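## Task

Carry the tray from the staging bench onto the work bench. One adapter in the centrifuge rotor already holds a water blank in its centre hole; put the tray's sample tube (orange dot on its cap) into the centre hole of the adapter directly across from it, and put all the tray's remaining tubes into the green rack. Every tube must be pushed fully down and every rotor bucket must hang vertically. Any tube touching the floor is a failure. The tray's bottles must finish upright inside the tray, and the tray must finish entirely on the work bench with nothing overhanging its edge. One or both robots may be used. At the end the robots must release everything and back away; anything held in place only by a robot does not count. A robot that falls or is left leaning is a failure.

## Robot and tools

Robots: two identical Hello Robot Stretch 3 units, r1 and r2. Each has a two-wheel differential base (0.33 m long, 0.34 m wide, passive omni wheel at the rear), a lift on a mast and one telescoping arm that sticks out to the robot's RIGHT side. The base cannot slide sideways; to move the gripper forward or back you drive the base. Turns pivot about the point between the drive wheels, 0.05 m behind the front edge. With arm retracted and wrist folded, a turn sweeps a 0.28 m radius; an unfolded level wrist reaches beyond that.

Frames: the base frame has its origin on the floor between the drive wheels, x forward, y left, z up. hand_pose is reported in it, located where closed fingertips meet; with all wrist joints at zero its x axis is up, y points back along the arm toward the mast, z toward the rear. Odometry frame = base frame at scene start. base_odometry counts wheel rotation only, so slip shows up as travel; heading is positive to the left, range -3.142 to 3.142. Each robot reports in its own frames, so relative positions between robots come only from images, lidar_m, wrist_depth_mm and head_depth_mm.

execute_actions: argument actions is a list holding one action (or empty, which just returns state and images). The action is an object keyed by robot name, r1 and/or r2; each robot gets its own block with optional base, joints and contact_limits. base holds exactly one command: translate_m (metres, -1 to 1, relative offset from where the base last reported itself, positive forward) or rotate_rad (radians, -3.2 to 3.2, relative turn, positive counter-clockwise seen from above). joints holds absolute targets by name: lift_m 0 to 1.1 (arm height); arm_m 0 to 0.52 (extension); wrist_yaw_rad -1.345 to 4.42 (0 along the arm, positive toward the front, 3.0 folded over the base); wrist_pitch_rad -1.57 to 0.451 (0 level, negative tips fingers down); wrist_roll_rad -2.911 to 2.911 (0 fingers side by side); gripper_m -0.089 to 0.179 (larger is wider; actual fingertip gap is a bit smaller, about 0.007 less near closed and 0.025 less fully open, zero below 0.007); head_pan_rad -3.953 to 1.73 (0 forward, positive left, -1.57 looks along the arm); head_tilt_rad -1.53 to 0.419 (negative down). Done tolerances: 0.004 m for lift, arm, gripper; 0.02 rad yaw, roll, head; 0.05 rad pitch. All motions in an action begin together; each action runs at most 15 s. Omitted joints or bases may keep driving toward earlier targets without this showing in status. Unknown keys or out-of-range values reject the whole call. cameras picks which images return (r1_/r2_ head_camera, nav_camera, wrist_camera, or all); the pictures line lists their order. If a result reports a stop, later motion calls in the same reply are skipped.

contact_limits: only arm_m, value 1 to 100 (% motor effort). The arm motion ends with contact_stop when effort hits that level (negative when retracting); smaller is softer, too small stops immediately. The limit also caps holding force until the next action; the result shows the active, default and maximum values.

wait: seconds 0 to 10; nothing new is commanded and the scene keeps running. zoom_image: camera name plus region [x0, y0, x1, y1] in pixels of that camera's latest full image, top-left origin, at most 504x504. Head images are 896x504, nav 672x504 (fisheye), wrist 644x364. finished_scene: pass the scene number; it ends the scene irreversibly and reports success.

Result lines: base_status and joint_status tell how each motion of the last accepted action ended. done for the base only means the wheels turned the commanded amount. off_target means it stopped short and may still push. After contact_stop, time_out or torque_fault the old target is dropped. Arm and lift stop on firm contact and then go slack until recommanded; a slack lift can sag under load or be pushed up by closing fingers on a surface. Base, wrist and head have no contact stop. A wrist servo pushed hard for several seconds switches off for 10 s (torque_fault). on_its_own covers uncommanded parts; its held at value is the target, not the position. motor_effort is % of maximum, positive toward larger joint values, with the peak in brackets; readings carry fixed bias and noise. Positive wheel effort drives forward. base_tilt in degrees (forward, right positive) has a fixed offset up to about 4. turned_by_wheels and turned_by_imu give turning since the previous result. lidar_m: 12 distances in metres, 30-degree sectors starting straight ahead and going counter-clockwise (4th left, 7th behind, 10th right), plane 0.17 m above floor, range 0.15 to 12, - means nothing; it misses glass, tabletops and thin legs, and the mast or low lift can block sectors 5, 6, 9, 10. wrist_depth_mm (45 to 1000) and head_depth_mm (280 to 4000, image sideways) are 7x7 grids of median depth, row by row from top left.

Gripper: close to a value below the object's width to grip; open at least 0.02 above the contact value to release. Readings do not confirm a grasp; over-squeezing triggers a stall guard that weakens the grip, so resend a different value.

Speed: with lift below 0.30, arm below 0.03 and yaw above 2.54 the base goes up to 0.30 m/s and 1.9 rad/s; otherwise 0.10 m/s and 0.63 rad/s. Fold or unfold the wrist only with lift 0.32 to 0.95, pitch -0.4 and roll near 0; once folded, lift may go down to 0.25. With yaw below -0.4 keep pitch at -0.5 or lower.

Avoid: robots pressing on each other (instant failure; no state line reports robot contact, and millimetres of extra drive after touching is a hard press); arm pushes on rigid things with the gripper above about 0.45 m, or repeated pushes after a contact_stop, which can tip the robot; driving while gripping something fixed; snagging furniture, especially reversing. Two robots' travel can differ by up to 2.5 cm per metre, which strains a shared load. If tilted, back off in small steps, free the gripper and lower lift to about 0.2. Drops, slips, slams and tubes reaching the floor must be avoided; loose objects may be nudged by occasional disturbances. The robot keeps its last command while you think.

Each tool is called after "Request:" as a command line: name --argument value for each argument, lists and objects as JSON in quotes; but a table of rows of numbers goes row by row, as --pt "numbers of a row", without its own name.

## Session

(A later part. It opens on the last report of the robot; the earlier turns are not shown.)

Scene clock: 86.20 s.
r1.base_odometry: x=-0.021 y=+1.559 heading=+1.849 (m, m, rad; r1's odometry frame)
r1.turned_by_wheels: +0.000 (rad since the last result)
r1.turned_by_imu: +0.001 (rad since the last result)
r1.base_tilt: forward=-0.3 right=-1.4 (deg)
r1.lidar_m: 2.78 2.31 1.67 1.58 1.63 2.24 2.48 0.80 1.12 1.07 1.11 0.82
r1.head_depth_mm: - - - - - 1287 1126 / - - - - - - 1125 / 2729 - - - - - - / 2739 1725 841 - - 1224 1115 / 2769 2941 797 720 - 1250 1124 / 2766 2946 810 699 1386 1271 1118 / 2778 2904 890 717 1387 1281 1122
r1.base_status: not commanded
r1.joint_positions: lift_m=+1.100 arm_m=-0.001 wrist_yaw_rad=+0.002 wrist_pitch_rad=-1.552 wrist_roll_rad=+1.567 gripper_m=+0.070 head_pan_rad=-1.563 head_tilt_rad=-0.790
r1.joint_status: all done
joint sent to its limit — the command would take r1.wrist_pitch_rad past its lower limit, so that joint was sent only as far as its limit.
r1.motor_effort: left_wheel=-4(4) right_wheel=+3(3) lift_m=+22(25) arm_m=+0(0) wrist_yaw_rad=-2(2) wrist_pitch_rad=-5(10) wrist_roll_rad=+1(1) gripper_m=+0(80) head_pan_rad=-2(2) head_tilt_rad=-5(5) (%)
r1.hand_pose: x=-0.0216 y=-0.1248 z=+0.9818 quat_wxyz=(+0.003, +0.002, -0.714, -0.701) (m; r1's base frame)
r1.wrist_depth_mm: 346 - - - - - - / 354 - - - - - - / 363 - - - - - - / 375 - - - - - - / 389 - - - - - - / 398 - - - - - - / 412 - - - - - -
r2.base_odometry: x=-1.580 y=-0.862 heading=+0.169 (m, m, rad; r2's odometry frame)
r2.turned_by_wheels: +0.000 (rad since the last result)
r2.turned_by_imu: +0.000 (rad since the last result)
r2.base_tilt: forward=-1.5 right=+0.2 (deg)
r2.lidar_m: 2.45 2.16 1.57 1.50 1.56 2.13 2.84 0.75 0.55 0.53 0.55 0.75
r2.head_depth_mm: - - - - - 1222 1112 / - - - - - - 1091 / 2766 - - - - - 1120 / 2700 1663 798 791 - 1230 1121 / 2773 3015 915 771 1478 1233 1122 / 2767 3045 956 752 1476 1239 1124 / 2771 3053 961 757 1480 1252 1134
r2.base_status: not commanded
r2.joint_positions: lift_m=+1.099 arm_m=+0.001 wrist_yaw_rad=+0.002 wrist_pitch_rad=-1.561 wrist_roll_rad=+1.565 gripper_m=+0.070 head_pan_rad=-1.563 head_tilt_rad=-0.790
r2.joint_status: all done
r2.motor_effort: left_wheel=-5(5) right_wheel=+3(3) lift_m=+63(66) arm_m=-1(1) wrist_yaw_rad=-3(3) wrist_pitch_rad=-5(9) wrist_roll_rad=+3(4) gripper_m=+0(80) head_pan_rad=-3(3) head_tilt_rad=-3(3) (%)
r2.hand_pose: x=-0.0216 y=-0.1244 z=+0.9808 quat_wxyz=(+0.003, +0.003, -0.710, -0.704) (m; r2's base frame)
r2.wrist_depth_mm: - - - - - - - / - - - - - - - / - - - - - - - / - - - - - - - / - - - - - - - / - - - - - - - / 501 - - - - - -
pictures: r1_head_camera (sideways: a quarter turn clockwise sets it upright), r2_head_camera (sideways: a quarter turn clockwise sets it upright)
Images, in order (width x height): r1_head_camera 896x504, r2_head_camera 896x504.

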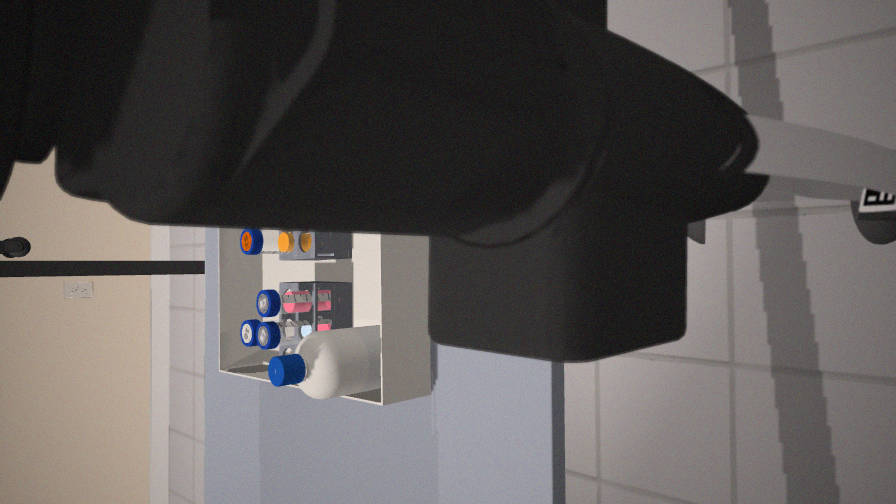

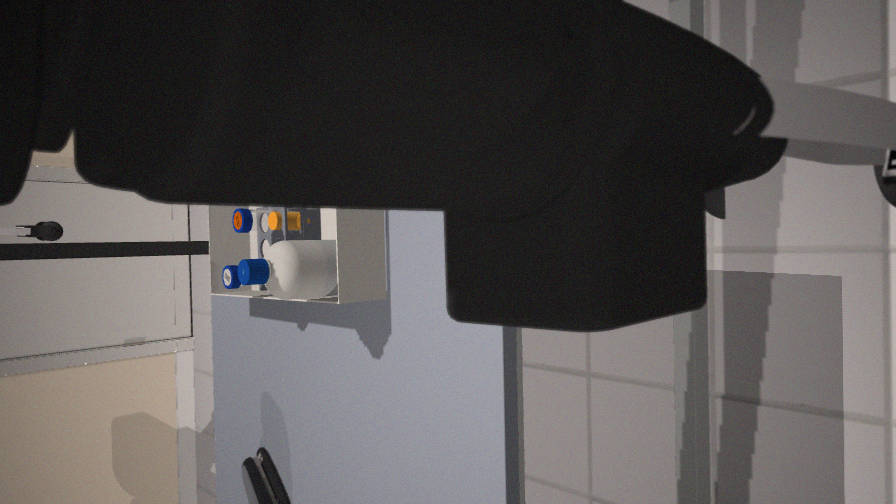

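Request:
execute_actions --actions '[{"r1":{"joints":{"arm_m":0.40}},"r2":{"joints":{"arm_m":0.45}}}]' --cameras '["r1_head_camera","r2_head_camera","r1_wrist_camera","r2_wrist_camera"]'

Scene clock: 102.67 s.
r1.base_odometry: x=-0.021 y=+1.559 heading=+1.849 (m, m, rad; r1's odometry frame)
r1.turned_by_wheels: +0.000 (rad since the last result)
r1.turned_by_imu: +0.002 (rad since the last result)
r1.base_tilt: forward=-0.2 right=-1.4 (deg)
r1.lidar_m: 2.78 2.31 1.67 1.58 1.63 2.24 2.48 0.80 1.11 1.07 1.10 0.81
r1.head_depth_mm: 2845 2984 903 726 1396 1284 1127 / 2715 2967 903 726 1403 1277 1127 / 2848 1092 831 705 1399 1272 1123 / - 1708 834 701 1389 1266 1114 / 2821 2919 808 698 1377 1276 1120 / 2768 2930 810 699 1386 1275 1117 / 2766 2858 893 719 1379 1272 1118
r1.base_status: not commanded
r1.joint_positions: lift_m=+1.100 arm_m=+0.400 wrist_yaw_rad=+0.000 wrist_pitch_rad=-1.552 wrist_roll_rad=+1.567 gripper_m=+0.070 head_pan_rad=-1.563 head_tilt_rad=-0.790
r1.joint_status: all done
r1.motor_effort: left_wheel=-4(4) right_wheel=+3(3) lift_m=+22(22) arm_m=+3(4) wrist_yaw_rad=+0(3) wrist_pitch_rad=-5(5) wrist_roll_rad=+0(1) gripper_m=+1(1) head_pan_rad=-3(3) head_tilt_rad=-6(6) (%)
r1.hand_pose: x=-0.0215 y=-0.5250 z=+0.9818 quat_wxyz=(+0.002, +0.001, -0.713, -0.701) (m; r1's base frame)
r1.wrist_depth_mm: 338 342 349 350 357 - - / 309 341 354 360 367 - - / 300 358 366 372 376 - - / 310 364 377 386 392 - - / 367 379 386 397 - - - / 324 364 325 414 - - - / 276 348 273 428 - - -
r2.base_odometry: x=-1.580 y=-0.862 heading=+0.169 (m, m, rad; r2's odometry frame)
r2.turned_by_wheels: +0.000 (rad since the last result)
r2.turned_by_imu: +0.000 (rad since the last result)
r2.base_tilt: forward=-1.6 right=+0.3 (deg)
r2.lidar_m: 2.45 2.16 1.57 1.51 1.56 2.13 2.84 0.75 0.55 0.53 0.55 0.75
r2.head_depth_mm: 2775 2978 926 735 1488 1251 1113 / 2736 1145 897 741 1497 1218 1116 / 2809 1095 825 742 1498 1224 1119 / 2651 1673 790 745 1506 1232 1120 / 2765 2977 918 749 1475 1238 1127 / 2767 3038 954 752 1478 1239 1125 / 2781 2995 961 754 1492 1240 1128
r2.base_status: not commanded
r2.joint_positions: lift_m=+1.099 arm_m=+0.450 wrist_yaw_rad=+0.000 wrist_pitch_rad=-1.561 wrist_roll_rad=+1.566 gripper_m=+0.070 head_pan_rad=-1.563 head_tilt_rad=-0.790
r2.joint_status: all done
r2.motor_effort: left_wheel=-4(5) right_wheel=+4(3) lift_m=+63(63) arm_m=+2(3) wrist_yaw_rad=-1(2) wrist_pitch_rad=-4(5) wrist_roll_rad=+2(2) gripper_m=+0(0) head_pan_rad=-3(3) head_tilt_rad=-3(3) (%)
r2.hand_pose: x=-0.0215 y=-0.5727 z=+0.9808 quat_wxyz=(+0.002, +0.002, -0.710, -0.704) (m; r2's base frame)
r2.wrist_depth_mm: 341 345 347 348 - - - / 355 358 354 360 - - - / 367 371 369 368 - - - / 354 378 380 384 - - - / 333 266 392 396 - - - / 223 253 408 406 - - - / 422 422 422 420 - - -
pictures: r1_head_camera (sideways: a quarter turn clockwise sets it upright), r1_wrist_camera, r2_head_camera (sideways: a quarter turn clockwise sets it upright), r2_wrist_camera
Images, in order (width x height): r1_head_camera 896x504, r1_wrist_camera 644x364, r2_head_camera 896x504, r2_wrist_camera 644x364.

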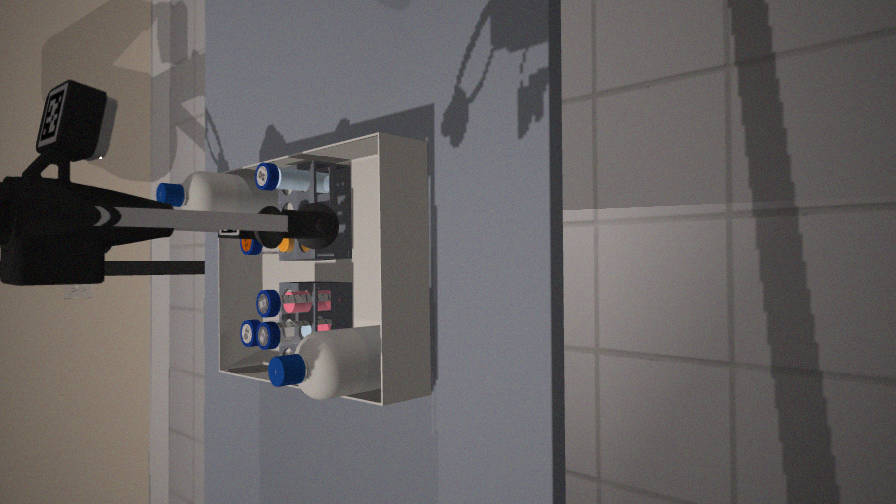

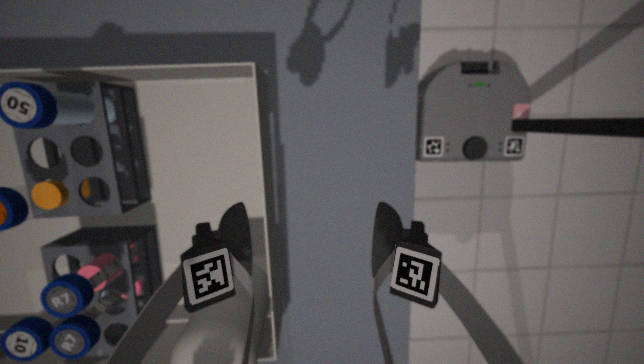

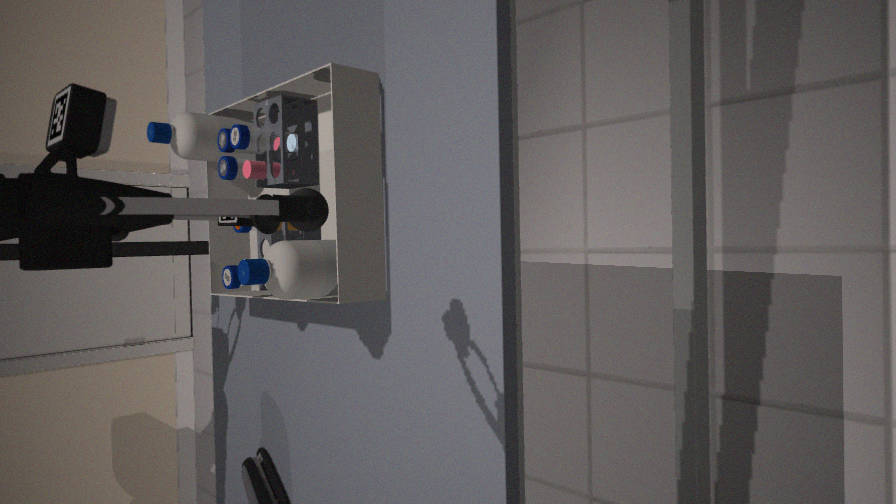

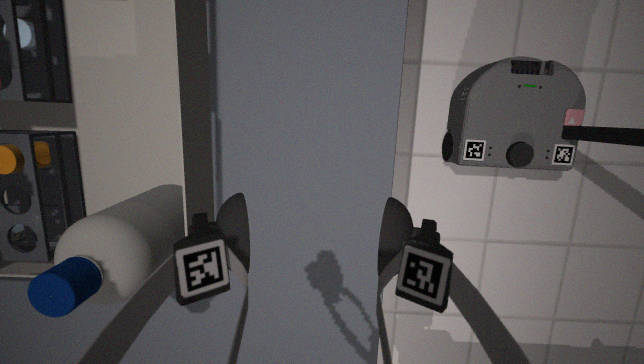

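Request:
execute_actions --actions '[{"r1":{"base":{"translate_m":0.04},"joints":{"arm_m":0.45}},"r2":{"joints":{"arm_m":0.1}}}]' --cameras '[]'

Request:
execute_actions --actions '[{"r2":{"base":{"rotate_rad":0.4}}}]' --cameras '[]'

Request:
execute_actions --actions '[{"r2":{"base":{"translate_m":-0.25}}}]' --cameras '[]'

Request:
execute_actions --actions '[{"r2":{"base":{"rotate_rad":-0.4}}}]' --cameras '[]'

Request:
execute_actions --actions '[{"r2":{"base":{"translate_m":0.195},"joints":{"arm_m":0.45}}}]' --cameras '["r1_head_camera","r2_head_camera","r1_wrist_camera","r2_wrist_camera"]'

Scene clock: 123.03 s.
r1.base_odometry: x=-0.032 y=+1.597 heading=+1.849 (m, m, rad; r1's odometry frame)
r1.turned_by_wheels: +0.000 (rad since the last result)
r1.turned_by_imu: +0.001 (rad since the last result)
r1.base_tilt: forward=-0.3 right=-1.4 (deg)
r1.lidar_m: 2.73 2.31 1.67 1.58 1.63 2.24 2.52 0.84 1.11 1.07 1.10 0.78
r1.head_depth_mm: 2793 2962 908 724 1405 1286 1118 / 2830 2965 875 707 1391 1285 1127 / 2899 941 841 703 1396 1280 1120 / 2864 1732 826 702 1389 1281 1125 / 2776 2933 685 700 1381 1275 1124 / 2813 2927 892 720 1393 1277 1111 / 2773 2935 891 717 1388 1278 1119
r1.base_status: done
r1.joint_positions: lift_m=+1.100 arm_m=+0.450 wrist_yaw_rad=+0.000 wrist_pitch_rad=-1.552 wrist_roll_rad=+1.567 gripper_m=+0.070 head_pan_rad=-1.563 head_tilt_rad=-0.790
r1.joint_status: all done
r1.motor_effort: left_wheel=-3(6) right_wheel=+2(8) lift_m=+22(22) arm_m=+4(3) wrist_yaw_rad=+0(0) wrist_pitch_rad=-4(5) wrist_roll_rad=+0(1) gripper_m=+0(1) head_pan_rad=-3(3) head_tilt_rad=-5(5) (%)
r1.hand_pose: x=-0.0215 y=-0.5749 z=+0.9818 quat_wxyz=(+0.002, +0.001, -0.713, -0.701) (m; r1's base frame)
r1.wrist_depth_mm: 321 317 341 350 356 - - / 337 297 356 360 365 - - / 345 309 367 373 378 - - / 369 341 376 387 391 - - / 382 318 380 397 404 - - / 391 277 262 408 - - - / 366 389 335 426 431 - -
r2.base_odometry: x=-1.580 y=-0.862 heading=+0.169 (m, m, rad; r2's odometry frame)
r2.turned_by_wheels: +0.000 (rad since the last result)
r2.turned_by_imu: +0.000 (rad since the last result)
r2.base_tilt: forward=-1.5 right=+0.2 (deg)
r2.lidar_m: 2.45 2.15 1.57 1.51 1.56 2.13 2.84 0.76 0.55 0.53 0.55 0.75
r2.head_depth_mm: - 1145 1044 717 1490 1223 1110 / - - - 716 1493 1227 1115 / - - - - 1435 1229 1120 / 2705 2339 - 725 1508 1239 1118 / 2753 3015 948 747 1479 1236 1126 / 2737 3007 953 752 1483 1246 1124 / 2769 3034 963 756 1488 1244 1137
r2.base_status: not commanded
r2.joint_positions: lift_m=+1.099 arm_m=+0.100 wrist_yaw_rad=+0.000 wrist_pitch_rad=-1.562 wrist_roll_rad=+1.566 gripper_m=+0.070 head_pan_rad=-1.563 head_tilt_rad=-0.790
r2.joint_status: all done
r2.motor_effort: left_wheel=-4(5) right_wheel=+3(3) lift_m=+63(62) arm_m=-4(4) wrist_yaw_rad=+0(0) wrist_pitch_rad=-4(4) wrist_roll_rad=+2(2) gripper_m=+0(1) head_pan_rad=-3(3) head_tilt_rad=-3(3) (%)
r2.hand_pose: x=-0.0215 y=-0.2230 z=+0.9808 quat_wxyz=(+0.002, +0.002, -0.710, -0.704) (m; r2's base frame)
r2.wrist_depth_mm: 353 - - - - - - / 363 - - - - - - / 374 - - - - - - / 388 - - - - - - / 400 - - - - - - / 412 - - - - - - / 426 - - - - - -
pictures: none
No camera images: the call's "cameras" was empty. Leave "cameras" out to get every camera's image.

Scene clock: 124.67 s.
r1.base_odometry: x=-0.032 y=+1.597 heading=+1.849 (m, m, rad; r1's odometry frame)
r1.turned_by_wheels: +0.000 (rad since the last result)
r1.turned_by_imu: +0.000 (rad since the last result)
r1.base_tilt: forward=-0.2 right=-1.3 (deg)
r1.lidar_m: 2.74 2.31 1.67 1.58 1.63 2.24 2.52 0.84 1.11 1.07 1.10 0.78
r1.head_depth_mm: 2779 2966 902 723 1399 1290 1127 / 2861 2911 865 705 1404 1284 1129 / 2909 938 841 706 1403 1278 1124 / 2846 1698 825 703 1390 1277 1120 / 2749 2929 682 701 1379 1276 1121 / 2740 2954 895 719 1382 1274 1110 / 2757 2919 894 717 1382 1275 1115
r1.base_status: not commanded
r1.joint_positions: lift_m=+1.100 arm_m=+0.450 wrist_yaw_rad=+0.000 wrist_pitch_rad=-1.552 wrist_roll_rad=+1.567 gripper_m=+0.070 head_pan_rad=-1.563 head_tilt_rad=-0.790
r1.joint_status: not commanded
r1.motor_effort: left_wheel=-3(3) right_wheel=+2(3) lift_m=+22(22) arm_m=+3(3) wrist_yaw_rad=-1(0) wrist_pitch_rad=-5(5) wrist_roll_rad=+1(1) gripper_m=+0(0) head_pan_rad=-2(2) head_tilt_rad=-6(4) (%)
r1.hand_pose: x=-0.0215 y=-0.5749 z=+0.9818 quat_wxyz=(+0.002, +0.001, -0.713, -0.701) (m; r1's base frame)
r1.wrist_depth_mm: 320 319 344 350 355 - - / 334 296 357 361 366 - - / 347 307 365 372 375 - - / 369 340 378 386 391 - - / 381 317 380 395 401 - - / 389 276 263 406 - - - / 367 390 335 423 433 - -
r2.base_odometry: x=-1.580 y=-0.862 heading=+0.569 (m, m, rad; r2's odometry frame)
r2.turned_by_wheels: +0.400 (rad since the last result)
r2.turned_by_imu: +0.395 (rad since the last result)
r2.base_tilt: forward=-1.5 right=+0.2 (deg)
r2.lidar_m: 2.48 1.64 1.51 1.52 1.91 2.84 0.88 0.57 0.53 0.53 0.67 2.45
r2.head_depth_mm: - 1094 764 717 1423 1278 1112 / - - - 718 1455 1228 1118 / - - - - 1429 1234 1119 / 3039 2255 - 768 1511 1235 1118 / 3172 2237 949 821 1512 1289 1122 / 3295 3194 954 1684 1410 1293 1126 / 3440 3226 961 991 1486 1294 1130
r2.base_status: done
r2.joint_positions: lift_m=+1.099 arm_m=+0.100 wrist_yaw_rad=+0.000 wrist_pitch_rad=-1.562 wrist_roll_rad=+1.566 gripper_m=+0.070 head_pan_rad=-1.563 head_tilt_rad=-0.790
r2.joint_status: not commanded
r2.motor_effort: left_wheel=-4(8) right_wheel=+3(5) lift_m=+63(62) arm_m=-4(5) wrist_yaw_rad=+0(1) wrist_pitch_rad=-4(4) wrist_roll_rad=+2(2) gripper_m=+0(0) head_pan_rad=-3(4) head_tilt_rad=-3(3) (%)
r2.hand_pose: x=-0.0215 y=-0.2230 z=+0.9808 quat_wxyz=(+0.002, +0.002, -0.710, -0.704) (m; r2's base frame)
r2.wrist_depth_mm: 352 - - - - - - / 363 - - - - - - / 379 - - - - - - / 392 - - - - - - / - - - - - - - / - 932 - - - - - / 679 - - - - - -
pictures: none
No camera images: the call's "cameras" was empty. Leave "cameras" out to get every camera's image.

Scene clock: 128.50 s.
r1.base_odometry: x=-0.032 y=+1.597 heading=+1.849 (m, m, rad; r1's odometry frame)
r1.turned_by_wheels: +0.000 (rad since the last result)
r1.turned_by_imu: +0.001 (rad since the last result)
r1.base_tilt: forward=-0.3 right=-1.3 (deg)
r1.lidar_m: 2.74 2.31 1.67 1.58 1.64 2.24 2.53 0.83 1.11 1.07 1.10 0.78
r1.head_depth_mm: 2762 2974 902 725 1405 1285 1132 / 2847 2937 869 709 1388 1279 1126 / 2928 940 841 705 1390 1284 1123 / 2884 2947 825 700 1394 1280 1117 / 2815 2966 680 701 1396 1272 1124 / 2732 1593 896 716 1391 1270 1116 / 2762 2985 895 717 1378 1280 1119
r1.base_status: not commanded
r1.joint_positions: lift_m=+1.100 arm_m=+0.450 wrist_yaw_rad=+0.000 wrist_pitch_rad=-1.552 wrist_roll_rad=+1.567 gripper_m=+0.070 head_pan_rad=-1.563 head_tilt_rad=-0.790
r1.joint_status: not commanded
r1.motor_effort: left_wheel=-3(3) right_wheel=+3(2) lift_m=+22(22) arm_m=+4(4) wrist_yaw_rad=-1(0) wrist_pitch_rad=-5(5) wrist_roll_rad=+1(1) gripper_m=+1(0) head_pan_rad=-3(3) head_tilt_rad=-5(5) (%)
r1.hand_pose: x=-0.0215 y=-0.5749 z=+0.9818 quat_wxyz=(+0.002, +0.001, -0.713, -0.701) (m; r1's base frame)
r1.wrist_depth_mm: 320 317 343 350 353 - - / 336 295 355 362 364 - - / 346 308 369 374 378 - - / 369 340 378 385 390 - - / 379 317 377 395 405 - - / 388 277 262 407 - - - / 366 390 335 422 430 - -
r2.base_odometry: x=-1.791 y=-0.997 heading=+0.569 (m, m, rad; r2's odometry frame)
r2.turned_by_wheels: +0.000 (rad since the last result)
r2.turned_by_imu: -0.001 (rad since the last result)
r2.base_tilt: forward=-1.5 right=+0.2 (deg)
r2.lidar_m: 2.64 1.74 1.60 1.62 2.02 2.61 0.70 0.47 0.43 0.44 0.55 2.66
r2.head_depth_mm: - 863 851 714 625 1269 1072 / - - - 712 645 1273 1097 / - - - - 1430 1080 1116 / 2959 3130 - 722 1429 1233 1120 / 3058 3165 947 748 1473 1241 1121 / 3210 1302 954 754 1513 1241 1126 / 3353 3240 958 804 1527 1297 1126
r2.base_status: done
r2.joint_positions: lift_m=+1.099 arm_m=+0.100 wrist_yaw_rad=+0.000 wrist_pitch_rad=-1.562 wrist_roll_rad=+1.566 gripper_m=+0.070 head_pan_rad=-1.563 head_tilt_rad=-0.790
r2.joint_status: not commanded
r2.motor_effort: left_wheel=-4(10) right_wheel=+3(4) lift_m=+62(62) arm_m=-4(4) wrist_yaw_rad=-1(1) wrist_pitch_rad=-4(4) wrist_roll_rad=+2(2) gripper_m=+0(0) head_pan_rad=-3(3) head_tilt_rad=-3(3) (%)
r2.hand_pose: x=-0.0215 y=-0.2230 z=+0.9808 quat_wxyz=(+0.002, +0.002, -0.710, -0.704) (m; r2's base frame)
r2.wrist_depth_mm: 349 351 - - - - - / 361 363 - - - - - / 376 374 - - - - - / 389 393 - - - - - / 400 - - - - - - / 416 - - - - - - / 426 - - - - - -
pictures: none
No camera images: the call's "cameras" was empty. Leave "cameras" out to get every camera's image.

Scene clock: 130.13 s.
r1.base_odometry: x=-0.032 y=+1.597 heading=+1.849 (m, m, rad; r1's odometry frame)
r1.turned_by_wheels: +0.000 (rad since the last result)
r1.turned_by_imu: +0.000 (rad since the last result)
r1.base_tilt: forward=-0.4 right=-1.5 (deg)
r1.lidar_m: 2.73 2.31 1.67 1.58 1.63 2.24 2.52 0.83 1.11 1.07 1.10 0.78
r1.head_depth_mm: 2820 2945 907 726 1396 1282 1120 / 2842 2953 875 707 1402 1277 1124 / 2928 940 844 704 1394 1278 1127 / 2930 2988 825 702 1384 1276 1124 / 2710 1622 682 702 1390 1281 1124 / 2786 2941 894 718 1392 1277 1121 / 2830 2918 888 719 1388 1279 1115
r1.base_status: not commanded
r1.joint_positions: lift_m=+1.100 arm_m=+0.450 wrist_yaw_rad=+0.000 wrist_pitch_rad=-1.552 wrist_roll_rad=+1.567 gripper_m=+0.070 head_pan_rad=-1.563 head_tilt_rad=-0.790
r1.joint_status: not commanded
r1.motor_effort: left_wheel=-3(3) right_wheel=+2(2) lift_m=+22(22) arm_m=+4(4) wrist_yaw_rad=+0(0) wrist_pitch_rad=-4(5) wrist_roll_rad=+1(1) gripper_m=+1(0) head_pan_rad=-2(3) head_tilt_rad=-5(5) (%)
r1.hand_pose: x=-0.0215 y=-0.5749 z=+0.9818 quat_wxyz=(+0.002, +0.001, -0.713, -0.701) (m; r1's base frame)
r1.wrist_depth_mm: 321 318 342 349 357 - - / 336 294 353 361 365 - - / 347 307 364 370 378 - - / 368 340 378 385 393 - - / 382 319 380 396 402 - - / 390 276 262 406 - - - / 367 389 338 423 431 - -
r2.base_odometry: x=-1.791 y=-0.997 heading=+0.169 (m, m, rad; r2's odometry frame)
r2.turned_by_wheels: -0.400 (rad since the last result)
r2.turned_by_imu: -0.395 (rad since the last result)
r2.base_tilt: forward=-1.5 right=+0.3 (deg)
r2.lidar_m: 2.66 2.29 1.67 1.60 1.66 2.26 2.61 0.62 0.45 0.43 0.45 0.61
r2.head_depth_mm: - 1136 1023 717 657 1276 1115 / - - - 718 661 1277 1114 / - - - - 1400 1084 1118 / 2686 2951 - 724 666 1288 1123 / 2581 2883 864 726 667 1292 1126 / 2571 2923 873 729 672 1291 1123 / 2697 2978 712 734 674 1302 1129
r2.base_status: done
r2.joint_positions: lift_m=+1.099 arm_m=+0.100 wrist_yaw_rad=+0.000 wrist_pitch_rad=-1.562 wrist_roll_rad=+1.566 gripper_m=+0.070 head_pan_rad=-1.563 head_tilt_rad=-0.790
r2.joint_status: not commanded
r2.motor_effort: left_wheel=+4(8) right_wheel=-3(5) lift_m=+62(62) arm_m=-4(4) wrist_yaw_rad=+0(0) wrist_pitch_rad=-4(4) wrist_roll_rad=+2(2) gripper_m=+0(0) head_pan_rad=-3(3) head_tilt_rad=-3(3) (%)
r2.hand_pose: x=-0.0215 y=-0.2230 z=+0.9808 quat_wxyz=(+0.002, +0.002, -0.710, -0.704) (m; r2's base frame)
r2.wrist_depth_mm: 352 350 - - - - - / 363 359 - - - - - / 377 373 - - - - - / 384 384 - - - - - / 396 396 - - - - - / 412 413 - - - - - / 426 426 - - - - -
pictures: none
No camera images: the call's "cameras" was empty. Leave "cameras" out to get every camera's image.

Scene clock: 133.93 s.
r1.base_odometry: x=-0.032 y=+1.597 heading=+1.849 (m, m, rad; r1's odometry frame)
r1.turned_by_wheels: +0.000 (rad since the last result)
r1.turned_by_imu: +0.001 (rad since the last result)
r1.base_tilt: forward=-0.3 right=-1.3 (deg)
r1.lidar_m: 2.74 2.31 1.67 1.58 1.64 2.23 2.52 0.84 1.11 1.07 1.10 0.78
r1.head_depth_mm: 2864 2978 901 725 1397 1284 1130 / 2788 2941 872 706 1405 1285 1125 / 2922 943 842 702 1399 1282 1114 / 1527 1647 825 701 1389 1276 1119 / 2782 2950 682 699 1385 1277 1121 / 2784 2902 890 720 1379 1274 1109 / 2800 2920 891 720 1394 1271 1120
r1.base_status: not commanded
r1.joint_positions: lift_m=+1.100 arm_m=+0.450 wrist_yaw_rad=+0.000 wrist_pitch_rad=-1.552 wrist_roll_rad=+1.567 gripper_m=+0.070 head_pan_rad=-1.563 head_tilt_rad=-0.790
r1.joint_status: not commanded
r1.motor_effort: left_wheel=-3(3) right_wheel=+3(3) lift_m=+22(22) arm_m=+4(4) wrist_yaw_rad=+0(0) wrist_pitch_rad=-4(5) wrist_roll_rad=+1(1) gripper_m=+0(1) head_pan_rad=-2(3) head_tilt_rad=-5(5) (%)
r1.hand_pose: x=-0.0215 y=-0.5749 z=+0.9818 quat_wxyz=(+0.002, +0.001, -0.713, -0.701) (m; r1's base frame)
r1.wrist_depth_mm: 318 316 343 349 354 - - / 335 294 356 360 368 - - / 346 310 366 373 380 - - / 365 341 378 384 392 - - / 381 318 384 395 401 - - / 387 276 261 410 - - - / 367 390 336 427 431 - -
r2.base_odometry: x=-1.598 y=-0.964 heading=+0.169 (m, m, rad; r2's odometry frame)
r2.turned_by_wheels: +0.000 (rad since the last result)
r2.turned_by_imu: +0.000 (rad since the last result)
r2.base_tilt: forward=-1.6 right=+0.3 (deg)
r2.lidar_m: 2.47 2.29 1.67 1.60 1.66 2.26 2.80 0.62 0.45 0.43 0.45 0.61
r2.head_depth_mm: 2730 2938 925 734 657 1272 1113 / 2645 2922 866 721 660 1281 1115 / 2705 2872 848 723 665 1280 1118 / 2639 2888 863 723 667 1285 1118 / 2677 2930 820 727 667 1290 1124 / 2673 2983 957 750 671 1295 1130 / 2696 2929 962 758 674 1299 1131
r2.base_status: done
r2.joint_positions: lift_m=+1.099 arm_m=+0.450 wrist_yaw_rad=+0.000 wrist_pitch_rad=-1.562 wrist_roll_rad=+1.566 gripper_m=+0.070 head_pan_rad=-1.563 head_tilt_rad=-0.790
r2.joint_status: all done
r2.motor_effort: left_wheel=+4(10) right_wheel=-3(3) lift_m=+62(62) arm_m=+2(2) wrist_yaw_rad=+0(1) wrist_pitch_rad=-4(4) wrist_roll_rad=+2(2) gripper_m=+1(0) head_pan_rad=-3(3) head_tilt_rad=-3(3) (%)
r2.hand_pose: x=-0.0215 y=-0.5725 z=+0.9808 quat_wxyz=(+0.002, +0.002, -0.710, -0.704) (m; r2's base frame)
r2.wrist_depth_mm: 292 321 348 348 347 - - / 272 332 358 358 359 354 - / 309 360 368 369 364 369 - / 380 352 377 377 377 - - / 348 354 365 391 391 - - / 323 341 257 404 410 - - / 424 425 238 423 421 - -
pictures: r1_head_camera (sideways: a quarter turn clockwise sets it upright), r1_wrist_camera, r2_head_camera (sideways: a quarter turn clockwise sets it upright), r2_wrist_camera
Images, in order (width x height): r1_head_camera 896x504, r1_wrist_camera 644x364, r2_head_camera 896x504, r2_wrist_camera 644x364.

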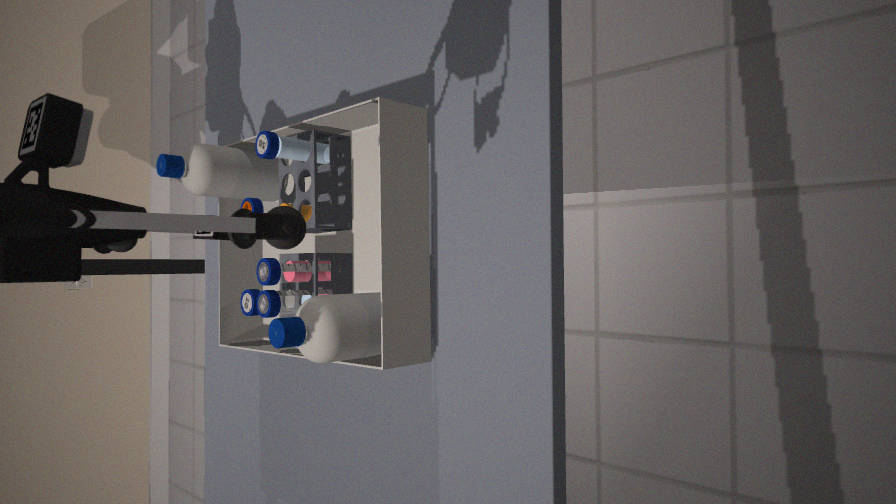

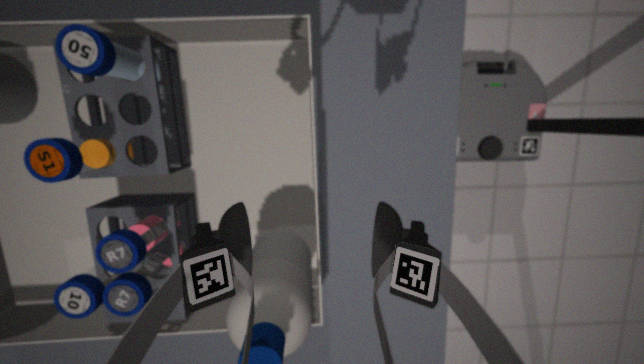

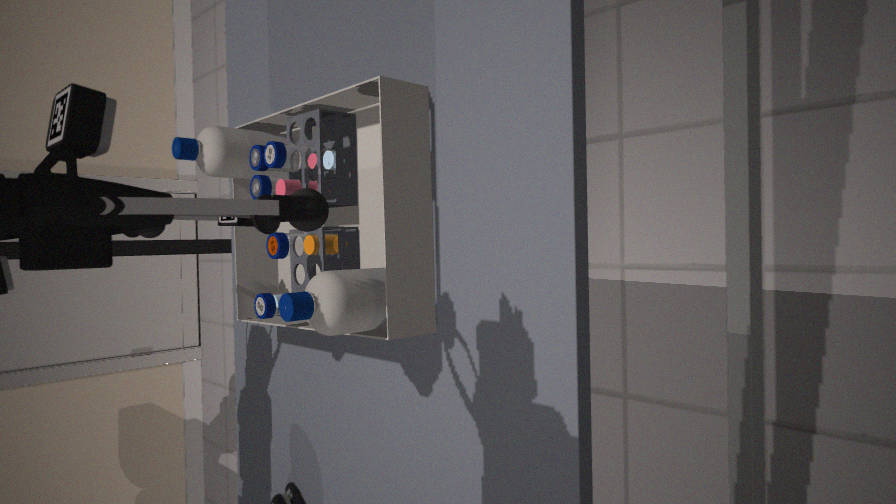

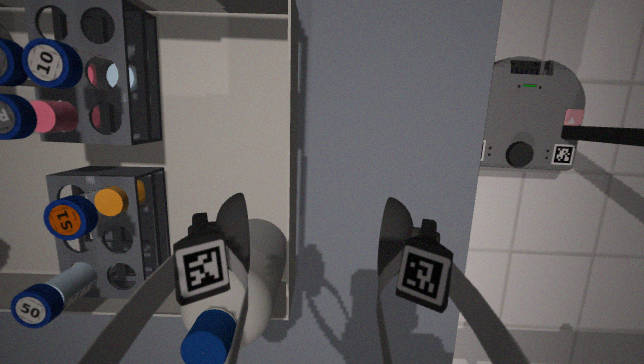

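Request:
execute_actions --actions '[{"r2":{"joints":{"arm_m":0.48}}}]' --cameras '[]'

Request:
execute_actions --actions '[{"r1":{"joints":{"lift_m":0.905}},"r2":{"joints":{"lift_m":0.905}}}]' --cameras '["r1_head_camera","r2_head_camera","r1_wrist_camera","r2_wrist_camera"]'

Scene clock: 141.10 s.
r1.base_odometry: x=-0.032 y=+1.597 heading=+1.849 (m, m, rad; r1's odometry frame)
r1.turned_by_wheels: +0.000 (rad since the last result)
r1.turned_by_imu: +0.001 (rad since the last result)
r1.base_tilt: forward=-0.4 right=-1.4 (deg)
r1.lidar_m: 2.74 2.31 1.67 1.58 1.63 2.24 2.53 0.83 1.11 1.06 1.10 0.78
r1.head_depth_mm: 2771 3007 904 727 1397 1281 1125 / 2851 3008 869 706 1393 1281 1132 / 2954 947 842 704 1389 1271 1124 / 2850 1645 827 702 1394 1288 1120 / 2779 2929 681 701 1398 1273 1120 / 2778 2945 891 718 1384 1267 1121 / 2788 2918 888 718 1387 1273 1115
r1.base_status: not commanded
r1.joint_positions: lift_m=+1.100 arm_m=+0.450 wrist_yaw_rad=+0.000 wrist_pitch_rad=-1.552 wrist_roll_rad=+1.567 gripper_m=+0.070 head_pan_rad=-1.563 head_tilt_rad=-0.790
r1.joint_status: not commanded
r1.motor_effort: left_wheel=-3(3) right_wheel=+3(2) lift_m=+22(22) arm_m=+4(3) wrist_yaw_rad=-1(0) wrist_pitch_rad=-5(5) wrist_roll_rad=+1(1) gripper_m=+1(0) head_pan_rad=-3(2) head_tilt_rad=-6(4) (%)
r1.hand_pose: x=-0.0215 y=-0.5749 z=+0.9818 quat_wxyz=(+0.002, +0.001, -0.713, -0.701) (m; r1's base frame)
r1.wrist_depth_mm: 321 318 343 349 354 - - / 335 296 355 362 368 - - / 345 306 366 373 375 - - / 367 343 380 386 390 - - / 384 318 377 393 406 - - / 388 276 261 408 - - - / 364 388 338 427 435 - -
r2.base_odometry: x=-1.598 y=-0.964 heading=+0.169 (m, m, rad; r2's odometry frame)
r2.turned_by_wheels: +0.000 (rad since the last result)
r2.turned_by_imu: +0.000 (rad since the last result)
r2.base_tilt: forward=-1.5 right=+0.3 (deg)
r2.lidar_m: 2.47 2.29 1.67 1.60 1.67 2.27 2.80 0.62 0.45 0.43 0.45 0.61
r2.head_depth_mm: 2697 2876 930 736 658 1273 1110 / 2646 2937 864 722 662 1275 1114 / 2753 2903 842 720 662 1284 1120 / 2652 2888 865 724 667 1282 1124 / 2672 2927 818 728 668 1292 1124 / 2701 2966 952 752 672 1294 1129 / 2698 2978 961 754 673 1302 1131
r2.base_status: not commanded
r2.joint_positions: lift_m=+1.099 arm_m=+0.480 wrist_yaw_rad=+0.000 wrist_pitch_rad=-1.562 wrist_roll_rad=+1.566 gripper_m=+0.070 head_pan_rad=-1.563 head_tilt_rad=-0.790
r2.joint_status: all done
r2.motor_effort: left_wheel=+4(4) right_wheel=-2(2) lift_m=+62(62) arm_m=+2(2) wrist_yaw_rad=+0(0) wrist_pitch_rad=-4(4) wrist_roll_rad=+2(2) gripper_m=+0(0) head_pan_rad=-3(3) head_tilt_rad=-3(3) (%)
r2.hand_pose: x=-0.0215 y=-0.6025 z=+0.9808 quat_wxyz=(+0.002, +0.002, -0.710, -0.704) (m; r2's base frame)
r2.wrist_depth_mm: 327 315 347 348 350 347 - / 242 302 353 353 354 357 - / 280 336 370 368 367 367 - / 381 350 379 379 380 - - / 392 330 376 389 388 - - / 381 340 256 400 409 - - / 424 424 260 419 421 - -
pictures: none
No camera images: the call's "cameras" was empty. Leave "cameras" out to get every camera's image.

Scene clock: 143.70 s.
r1.base_odometry: x=-0.032 y=+1.597 heading=+1.849 (m, m, rad; r1's odometry frame)
r1.turned_by_wheels: +0.000 (rad since the last result)
r1.turned_by_imu: +0.001 (rad since the last result)
r1.base_tilt: forward=-0.3 right=-1.3 (deg)
r1.lidar_m: 2.73 2.31 1.68 1.58 1.64 2.24 2.51 0.83 1.11 1.07 1.10 0.78
r1.head_depth_mm: 2785 3046 - - 1399 1290 1123 / 2751 - 816 708 1394 1281 1121 / 2716 - 833 704 1396 1280 1123 / 761 1343 823 703 1390 1282 1124 / 2765 2916 681 701 1389 1273 1117 / 2773 2944 897 718 1384 1271 1118 / 2786 2934 889 719 1396 1270 1113
r1.base_status: not commanded
r1.joint_positions: lift_m=+0.905 arm_m=+0.450 wrist_yaw_rad=+0.000 wrist_pitch_rad=-1.552 wrist_roll_rad=+1.567 gripper_m=+0.070 head_pan_rad=-1.563 head_tilt_rad=-0.790
r1.joint_status: all done
r1.motor_effort: left_wheel=-3(3) right_wheel=+2(2) lift_m=+14(20) arm_m=+4(3) wrist_yaw_rad=+0(0) wrist_pitch_rad=-5(4) wrist_roll_rad=+1(1) gripper_m=+1(1) head_pan_rad=-3(3) head_tilt_rad=-6(4) (%)
r1.hand_pose: x=-0.0215 y=-0.5749 z=+0.7873 quat_wxyz=(+0.002, +0.001, -0.713, -0.701) (m; r1's base frame)
r1.wrist_depth_mm: 160 161 163 166 170 171 174 / 165 166 168 171 174 177 180 / 169 172 174 176 179 182 185 / 174 177 179 182 186 189 192 / 181 183 184 188 191 195 200 / 183 188 193 195 - 202 - / 187 194 196 202 206 210 -
r2.base_odometry: x=-1.598 y=-0.964 heading=+0.169 (m, m, rad; r2's odometry frame)
r2.turned_by_wheels: +0.000 (rad since the last result)
r2.turned_by_imu: +0.000 (rad since the last result)
r2.base_tilt: forward=-1.5 right=+0.3 (deg)
r2.lidar_m: 2.48 2.29 1.66 1.61 1.66 2.26 2.80 0.62 0.45 0.43 0.45 0.61
r2.head_depth_mm: 2694 2989 - 736 658 1276 1112 / 2647 - 849 721 659 1278 1115 / 2590 - 846 720 663 1281 1117 / 796 1657 860 723 665 1283 1122 / 2685 2925 818 728 669 1288 1127 / 2705 2962 955 752 671 1295 1128 / 2702 2964 960 758 675 1298 1127
r2.base_status: not commanded
r2.joint_positions: lift_m=+0.906 arm_m=+0.480 wrist_yaw_rad=+0.000 wrist_pitch_rad=-1.562 wrist_roll_rad=+1.566 gripper_m=+0.070 head_pan_rad=-1.563 head_tilt_rad=-0.790
r2.joint_status: all done
r2.motor_effort: left_wheel=+4(4) right_wheel=-3(2) lift_m=+18(55) arm_m=+2(2) wrist_yaw_rad=+0(0) wrist_pitch_rad=-4(4) wrist_roll_rad=+2(2) gripper_m=+0(0) head_pan_rad=-4(4) head_tilt_rad=-3(2) (%)
r2.hand_pose: x=-0.0215 y=-0.6025 z=+0.7880 quat_wxyz=(+0.002, +0.002, -0.710, -0.704) (m; r2's base frame)
r2.wrist_depth_mm: 166 166 166 166 167 166 165 / 171 171 171 171 171 171 171 / 176 176 175 176 177 177 176 / 182 181 181 182 183 182 182 / 186 187 187 188 188 188 187 / 191 194 195 195 197 195 194 / 199 201 184 201 201 202 201
pictures: r1_head_camera (sideways: a quarter turn clockwise sets it upright), r1_wrist_camera, r2_head_camera (sideways: a quarter turn clockwise sets it upright), r2_wrist_camera
Images, in order (width x height): r1_head_camera 896x504, r1_wrist_camera 644x364, r2_head_camera 896x504, r2_wrist_camera 644x364.

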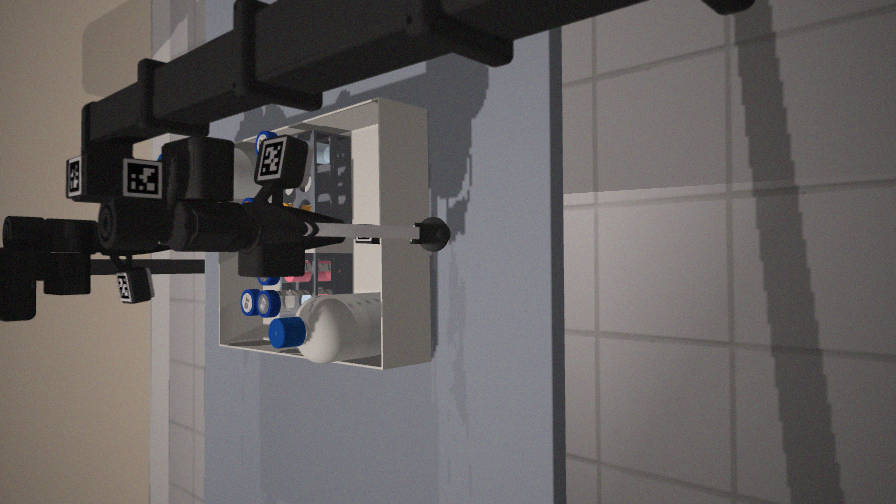

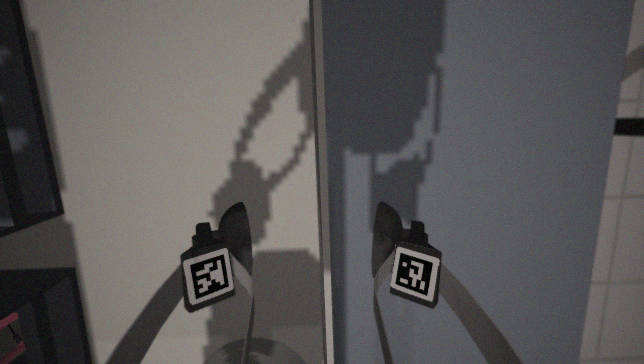

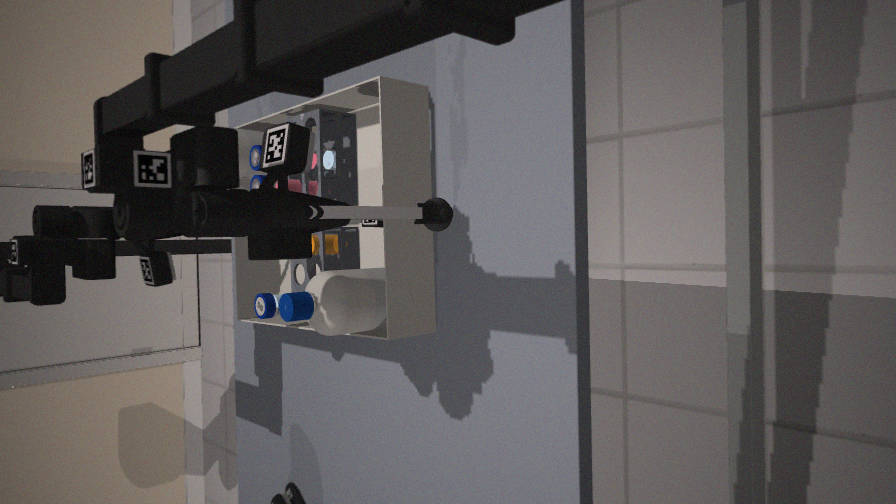

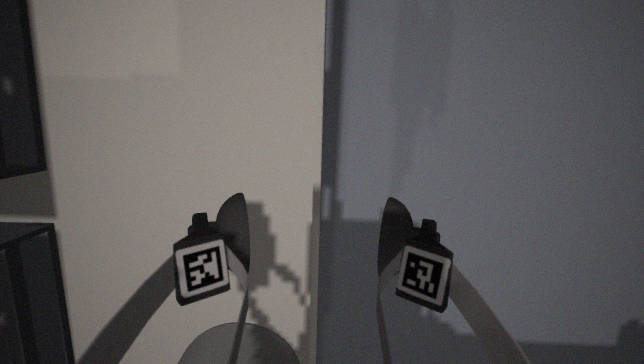

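Good. Grip and lift.

Request:
execute_actions --actions '[{"r1":{"joints":{"gripper_m":-0.04}},"r2":{"joints":{"gripper_m":-0.04}}}]' --cameras '[]'

Request:
execute_actions --actions '[{"r1":{"joints":{"lift_m":1.07}},"r2":{"joints":{"lift_m":1.07}}}]' --cameras '["r1_head_camera","r2_nav_camera","r1_nav_camera"]'

Scene clock: 149.03 s.
r1.base_odometry: x=-0.032 y=+1.597 heading=+1.849 (m, m, rad; r1's odometry frame)
r1.turned_by_wheels: +0.000 (rad since the last result)
r1.turned_by_imu: +0.001 (rad since the last result)
r1.base_tilt: forward=-0.3 right=-1.4 (deg)
r1.lidar_m: 2.73 2.31 1.67 1.58 1.64 2.23 2.53 0.83 1.11 1.07 1.10 0.78
r1.head_depth_mm: 2840 3090 - - 1403 1286 1125 / 2768 - 821 708 1392 1285 1118 / 2750 - 837 706 1401 1276 1125 / 761 1344 824 701 1402 1280 1123 / 2784 2964 685 702 1395 1283 1116 / 2797 2951 895 720 1387 1269 1121 / 2795 2919 895 716 1390 1270 1114
r1.base_status: not commanded
r1.joint_positions: lift_m=+0.905 arm_m=+0.450 wrist_yaw_rad=+0.000 wrist_pitch_rad=-1.562 wrist_roll_rad=+1.567 gripper_m=-0.039 head_pan_rad=-1.563 head_tilt_rad=-0.790
r1.joint_status: all done
r1.motor_effort: left_wheel=-3(3) right_wheel=+2(3) lift_m=+14(14) arm_m=+3(3) wrist_yaw_rad=+0(0) wrist_pitch_rad=+0(5) wrist_roll_rad=+1(1) gripper_m=-18(94) head_pan_rad=-2(2) head_tilt_rad=-6(5) (%)
r1.hand_pose: x=-0.0215 y=-0.5725 z=+0.7875 quat_wxyz=(+0.002, +0.001, -0.710, -0.704) (m; r1's base frame)
r1.wrist_depth_mm: 159 160 163 167 170 172 176 / 163 165 168 172 175 178 182 / 169 170 173 177 181 183 188 / 173 176 179 183 187 190 196 / 179 182 184 - 193 197 - / 182 188 189 196 200 204 - / 187 194 194 200 208 211 -
r2.base_odometry: x=-1.598 y=-0.964 heading=+0.169 (m, m, rad; r2's odometry frame)
r2.turned_by_wheels: +0.000 (rad since the last result)
r2.turned_by_imu: +0.000 (rad since the last result)
r2.base_tilt: forward=-1.5 right=+0.3 (deg)
r2.lidar_m: 2.47 2.29 1.67 1.60 1.66 2.27 2.81 0.62 0.45 0.43 0.45 0.61
r2.head_depth_mm: 2678 2939 - 736 658 1273 1111 / 2671 - 846 721 660 1276 1110 / 2614 - 848 719 663 1281 1120 / 797 2270 857 723 667 1286 1124 / 2665 2935 817 729 667 1285 1120 / 2700 2960 954 753 669 1285 1127 / 2702 2940 962 754 673 1299 1132
r2.base_status: not commanded
r2.joint_positions: lift_m=+0.906 arm_m=+0.480 wrist_yaw_rad=+0.000 wrist_pitch_rad=-1.566 wrist_roll_rad=+1.566 gripper_m=-0.039 head_pan_rad=-1.563 head_tilt_rad=-0.790
r2.joint_status: all done
r2.motor_effort: left_wheel=+4(4) right_wheel=-2(3) lift_m=+18(18) arm_m=+2(2) wrist_yaw_rad=+1(0) wrist_pitch_rad=-2(4) wrist_roll_rad=+2(2) gripper_m=-16(91) head_pan_rad=-3(3) head_tilt_rad=-3(3) (%)
r2.hand_pose: x=-0.0215 y=-0.6015 z=+0.7881 quat_wxyz=(+0.002, +0.002, -0.708, -0.706) (m; r2's base frame)
r2.wrist_depth_mm: 166 166 165 166 167 167 167 / 171 170 170 171 172 171 171 / 176 175 175 177 178 177 177 / 182 182 181 182 183 182 183 / 186 188 186 - 189 189 188 / 191 194 193 196 195 194 195 / 198 200 181 201 203 202 201
pictures: none
No camera images: the call's "cameras" was empty. Leave "cameras" out to get every camera's image.

Scene clock: 151.37 s.
r1.base_odometry: x=-0.032 y=+1.597 heading=+1.849 (m, m, rad; r1's odometry frame)
r1.turned_by_wheels: +0.000 (rad since the last result)
r1.turned_by_imu: +0.001 (rad since the last result)
r1.base_tilt: forward=-0.2 right=-1.3 (deg)
r1.lidar_m: 2.73 2.30 1.67 1.58 1.64 2.24 2.53 0.83 1.11 1.07 1.10 0.78
r1.head_depth_mm: 2812 2990 904 728 1404 1281 1128 / 2718 719 814 726 1393 1279 1123 / 785 744 818 722 1388 1278 1121 / - 718 814 721 1395 1279 1118 / 2703 563 627 721 1391 1278 1129 / 2783 1126 860 720 1386 1271 1116 / 2740 2881 892 720 1387 1268 1119
r1.base_status: not commanded
r1.joint_positions: lift_m=+1.069 arm_m=+0.450 wrist_yaw_rad=+0.000 wrist_pitch_rad=-1.560 wrist_roll_rad=+1.567 gripper_m=-0.039 head_pan_rad=-1.563 head_tilt_rad=-0.791
r1.joint_status: all done
r1.motor_effort: left_wheel=-2(3) right_wheel=+2(3) lift_m=+26(29) arm_m=+4(4) wrist_yaw_rad=+0(0) wrist_pitch_rad=-1(2) wrist_roll_rad=+0(1) gripper_m=-17(19) head_pan_rad=-2(2) head_tilt_rad=-5(5) (%)
r1.hand_pose: x=-0.0216 y=-0.5730 z=+0.9517 quat_wxyz=(+0.002, +0.001, -0.711, -0.704) (m; r1's base frame)
r1.wrist_depth_mm: 165 168 170 320 328 - - / 170 172 175 331 339 - - / 175 177 180 340 348 - - / 179 183 186 351 359 - - / 187 189 192 - 371 - - / 189 195 196 377 383 - - / 193 202 197 298 400 - -
r2.base_odometry: x=-1.598 y=-0.964 heading=+0.169 (m, m, rad; r2's odometry frame)
r2.turned_by_wheels: +0.000 (rad since the last result)
r2.turned_by_imu: +0.000 (rad since the last result)
r2.base_tilt: forward=-1.5 right=+0.3 (deg)
r2.lidar_m: 2.47 2.30 1.67 1.61 1.66 2.26 2.80 0.62 0.45 0.43 0.45 0.61
r2.head_depth_mm: 2687 2921 895 736 658 1272 1113 / 2622 757 648 740 660 1278 1115 / 2649 759 648 740 664 1276 1118 / 2000 750 645 745 665 1284 1123 / 2680 582 645 749 668 1290 1120 / 2681 2954 955 751 670 1294 1127 / 2691 2955 958 757 674 1298 1134
r2.base_status: not commanded
r2.joint_positions: lift_m=+1.069 arm_m=+0.480 wrist_yaw_rad=+0.000 wrist_pitch_rad=-1.570 wrist_roll_rad=+1.566 gripper_m=-0.039 head_pan_rad=-1.563 head_tilt_rad=-0.790
r2.joint_status: all done
r2.motor_effort: left_wheel=+4(4) right_wheel=-3(3) lift_m=+71(75) arm_m=+2(2) wrist_yaw_rad=+0(0) wrist_pitch_rad=+0(2) wrist_roll_rad=+2(2) gripper_m=-15(16) head_pan_rad=-3(3) head_tilt_rad=-3(3) (%)
r2.hand_pose: x=-0.0215 y=-0.6004 z=+0.9515 quat_wxyz=(+0.002, +0.002, -0.707, -0.707) (m; r2's base frame)
r2.wrist_depth_mm: 170 170 169 173 319 318 - / 175 175 176 178 331 327 - / 180 181 181 183 341 339 - / 186 187 186 345 348 352 - / 191 193 192 - 361 363 - / 196 200 199 378 375 - - / 202 206 180 380 385 - -
pictures: r1_head_camera (sideways: a quarter turn clockwise sets it upright), r1_nav_camera (sideways: a quarter turn counterclockwise sets it upright), r2_nav_camera (sideways: a quarter turn counterclockwise sets it upright)
Images, in order (width x height): r1_head_camera 896x504, r1_nav_camera 672x504, r2_nav_camera 672x504.

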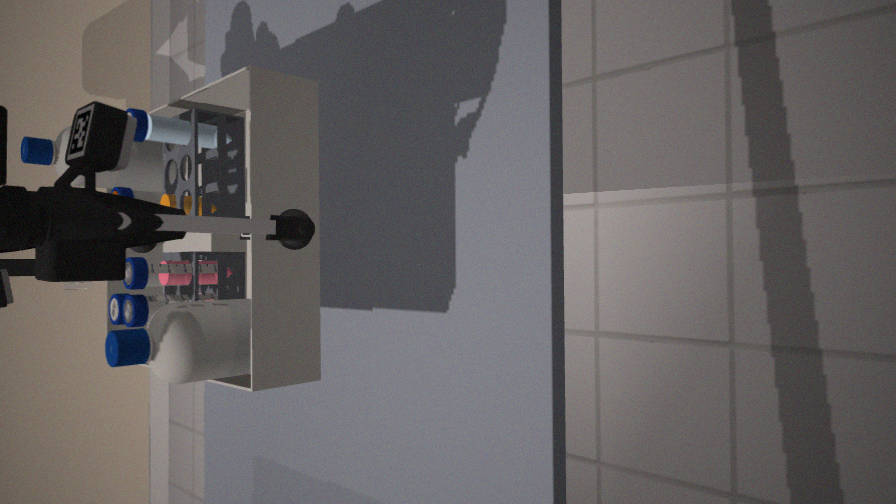

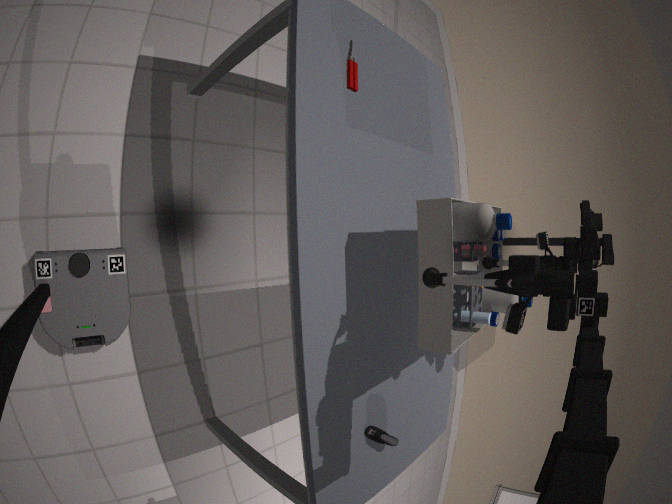

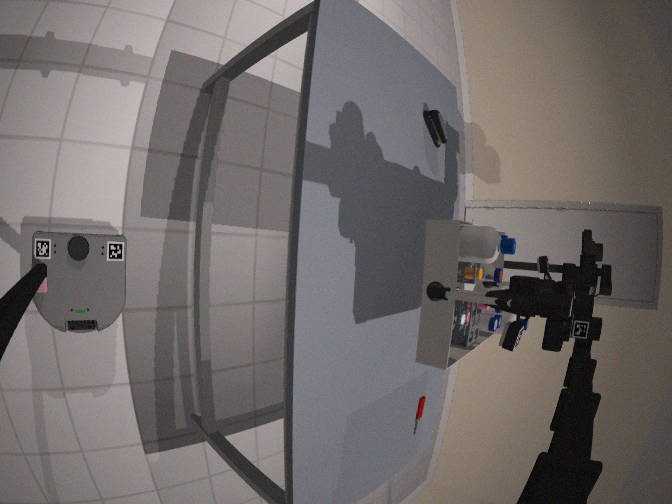

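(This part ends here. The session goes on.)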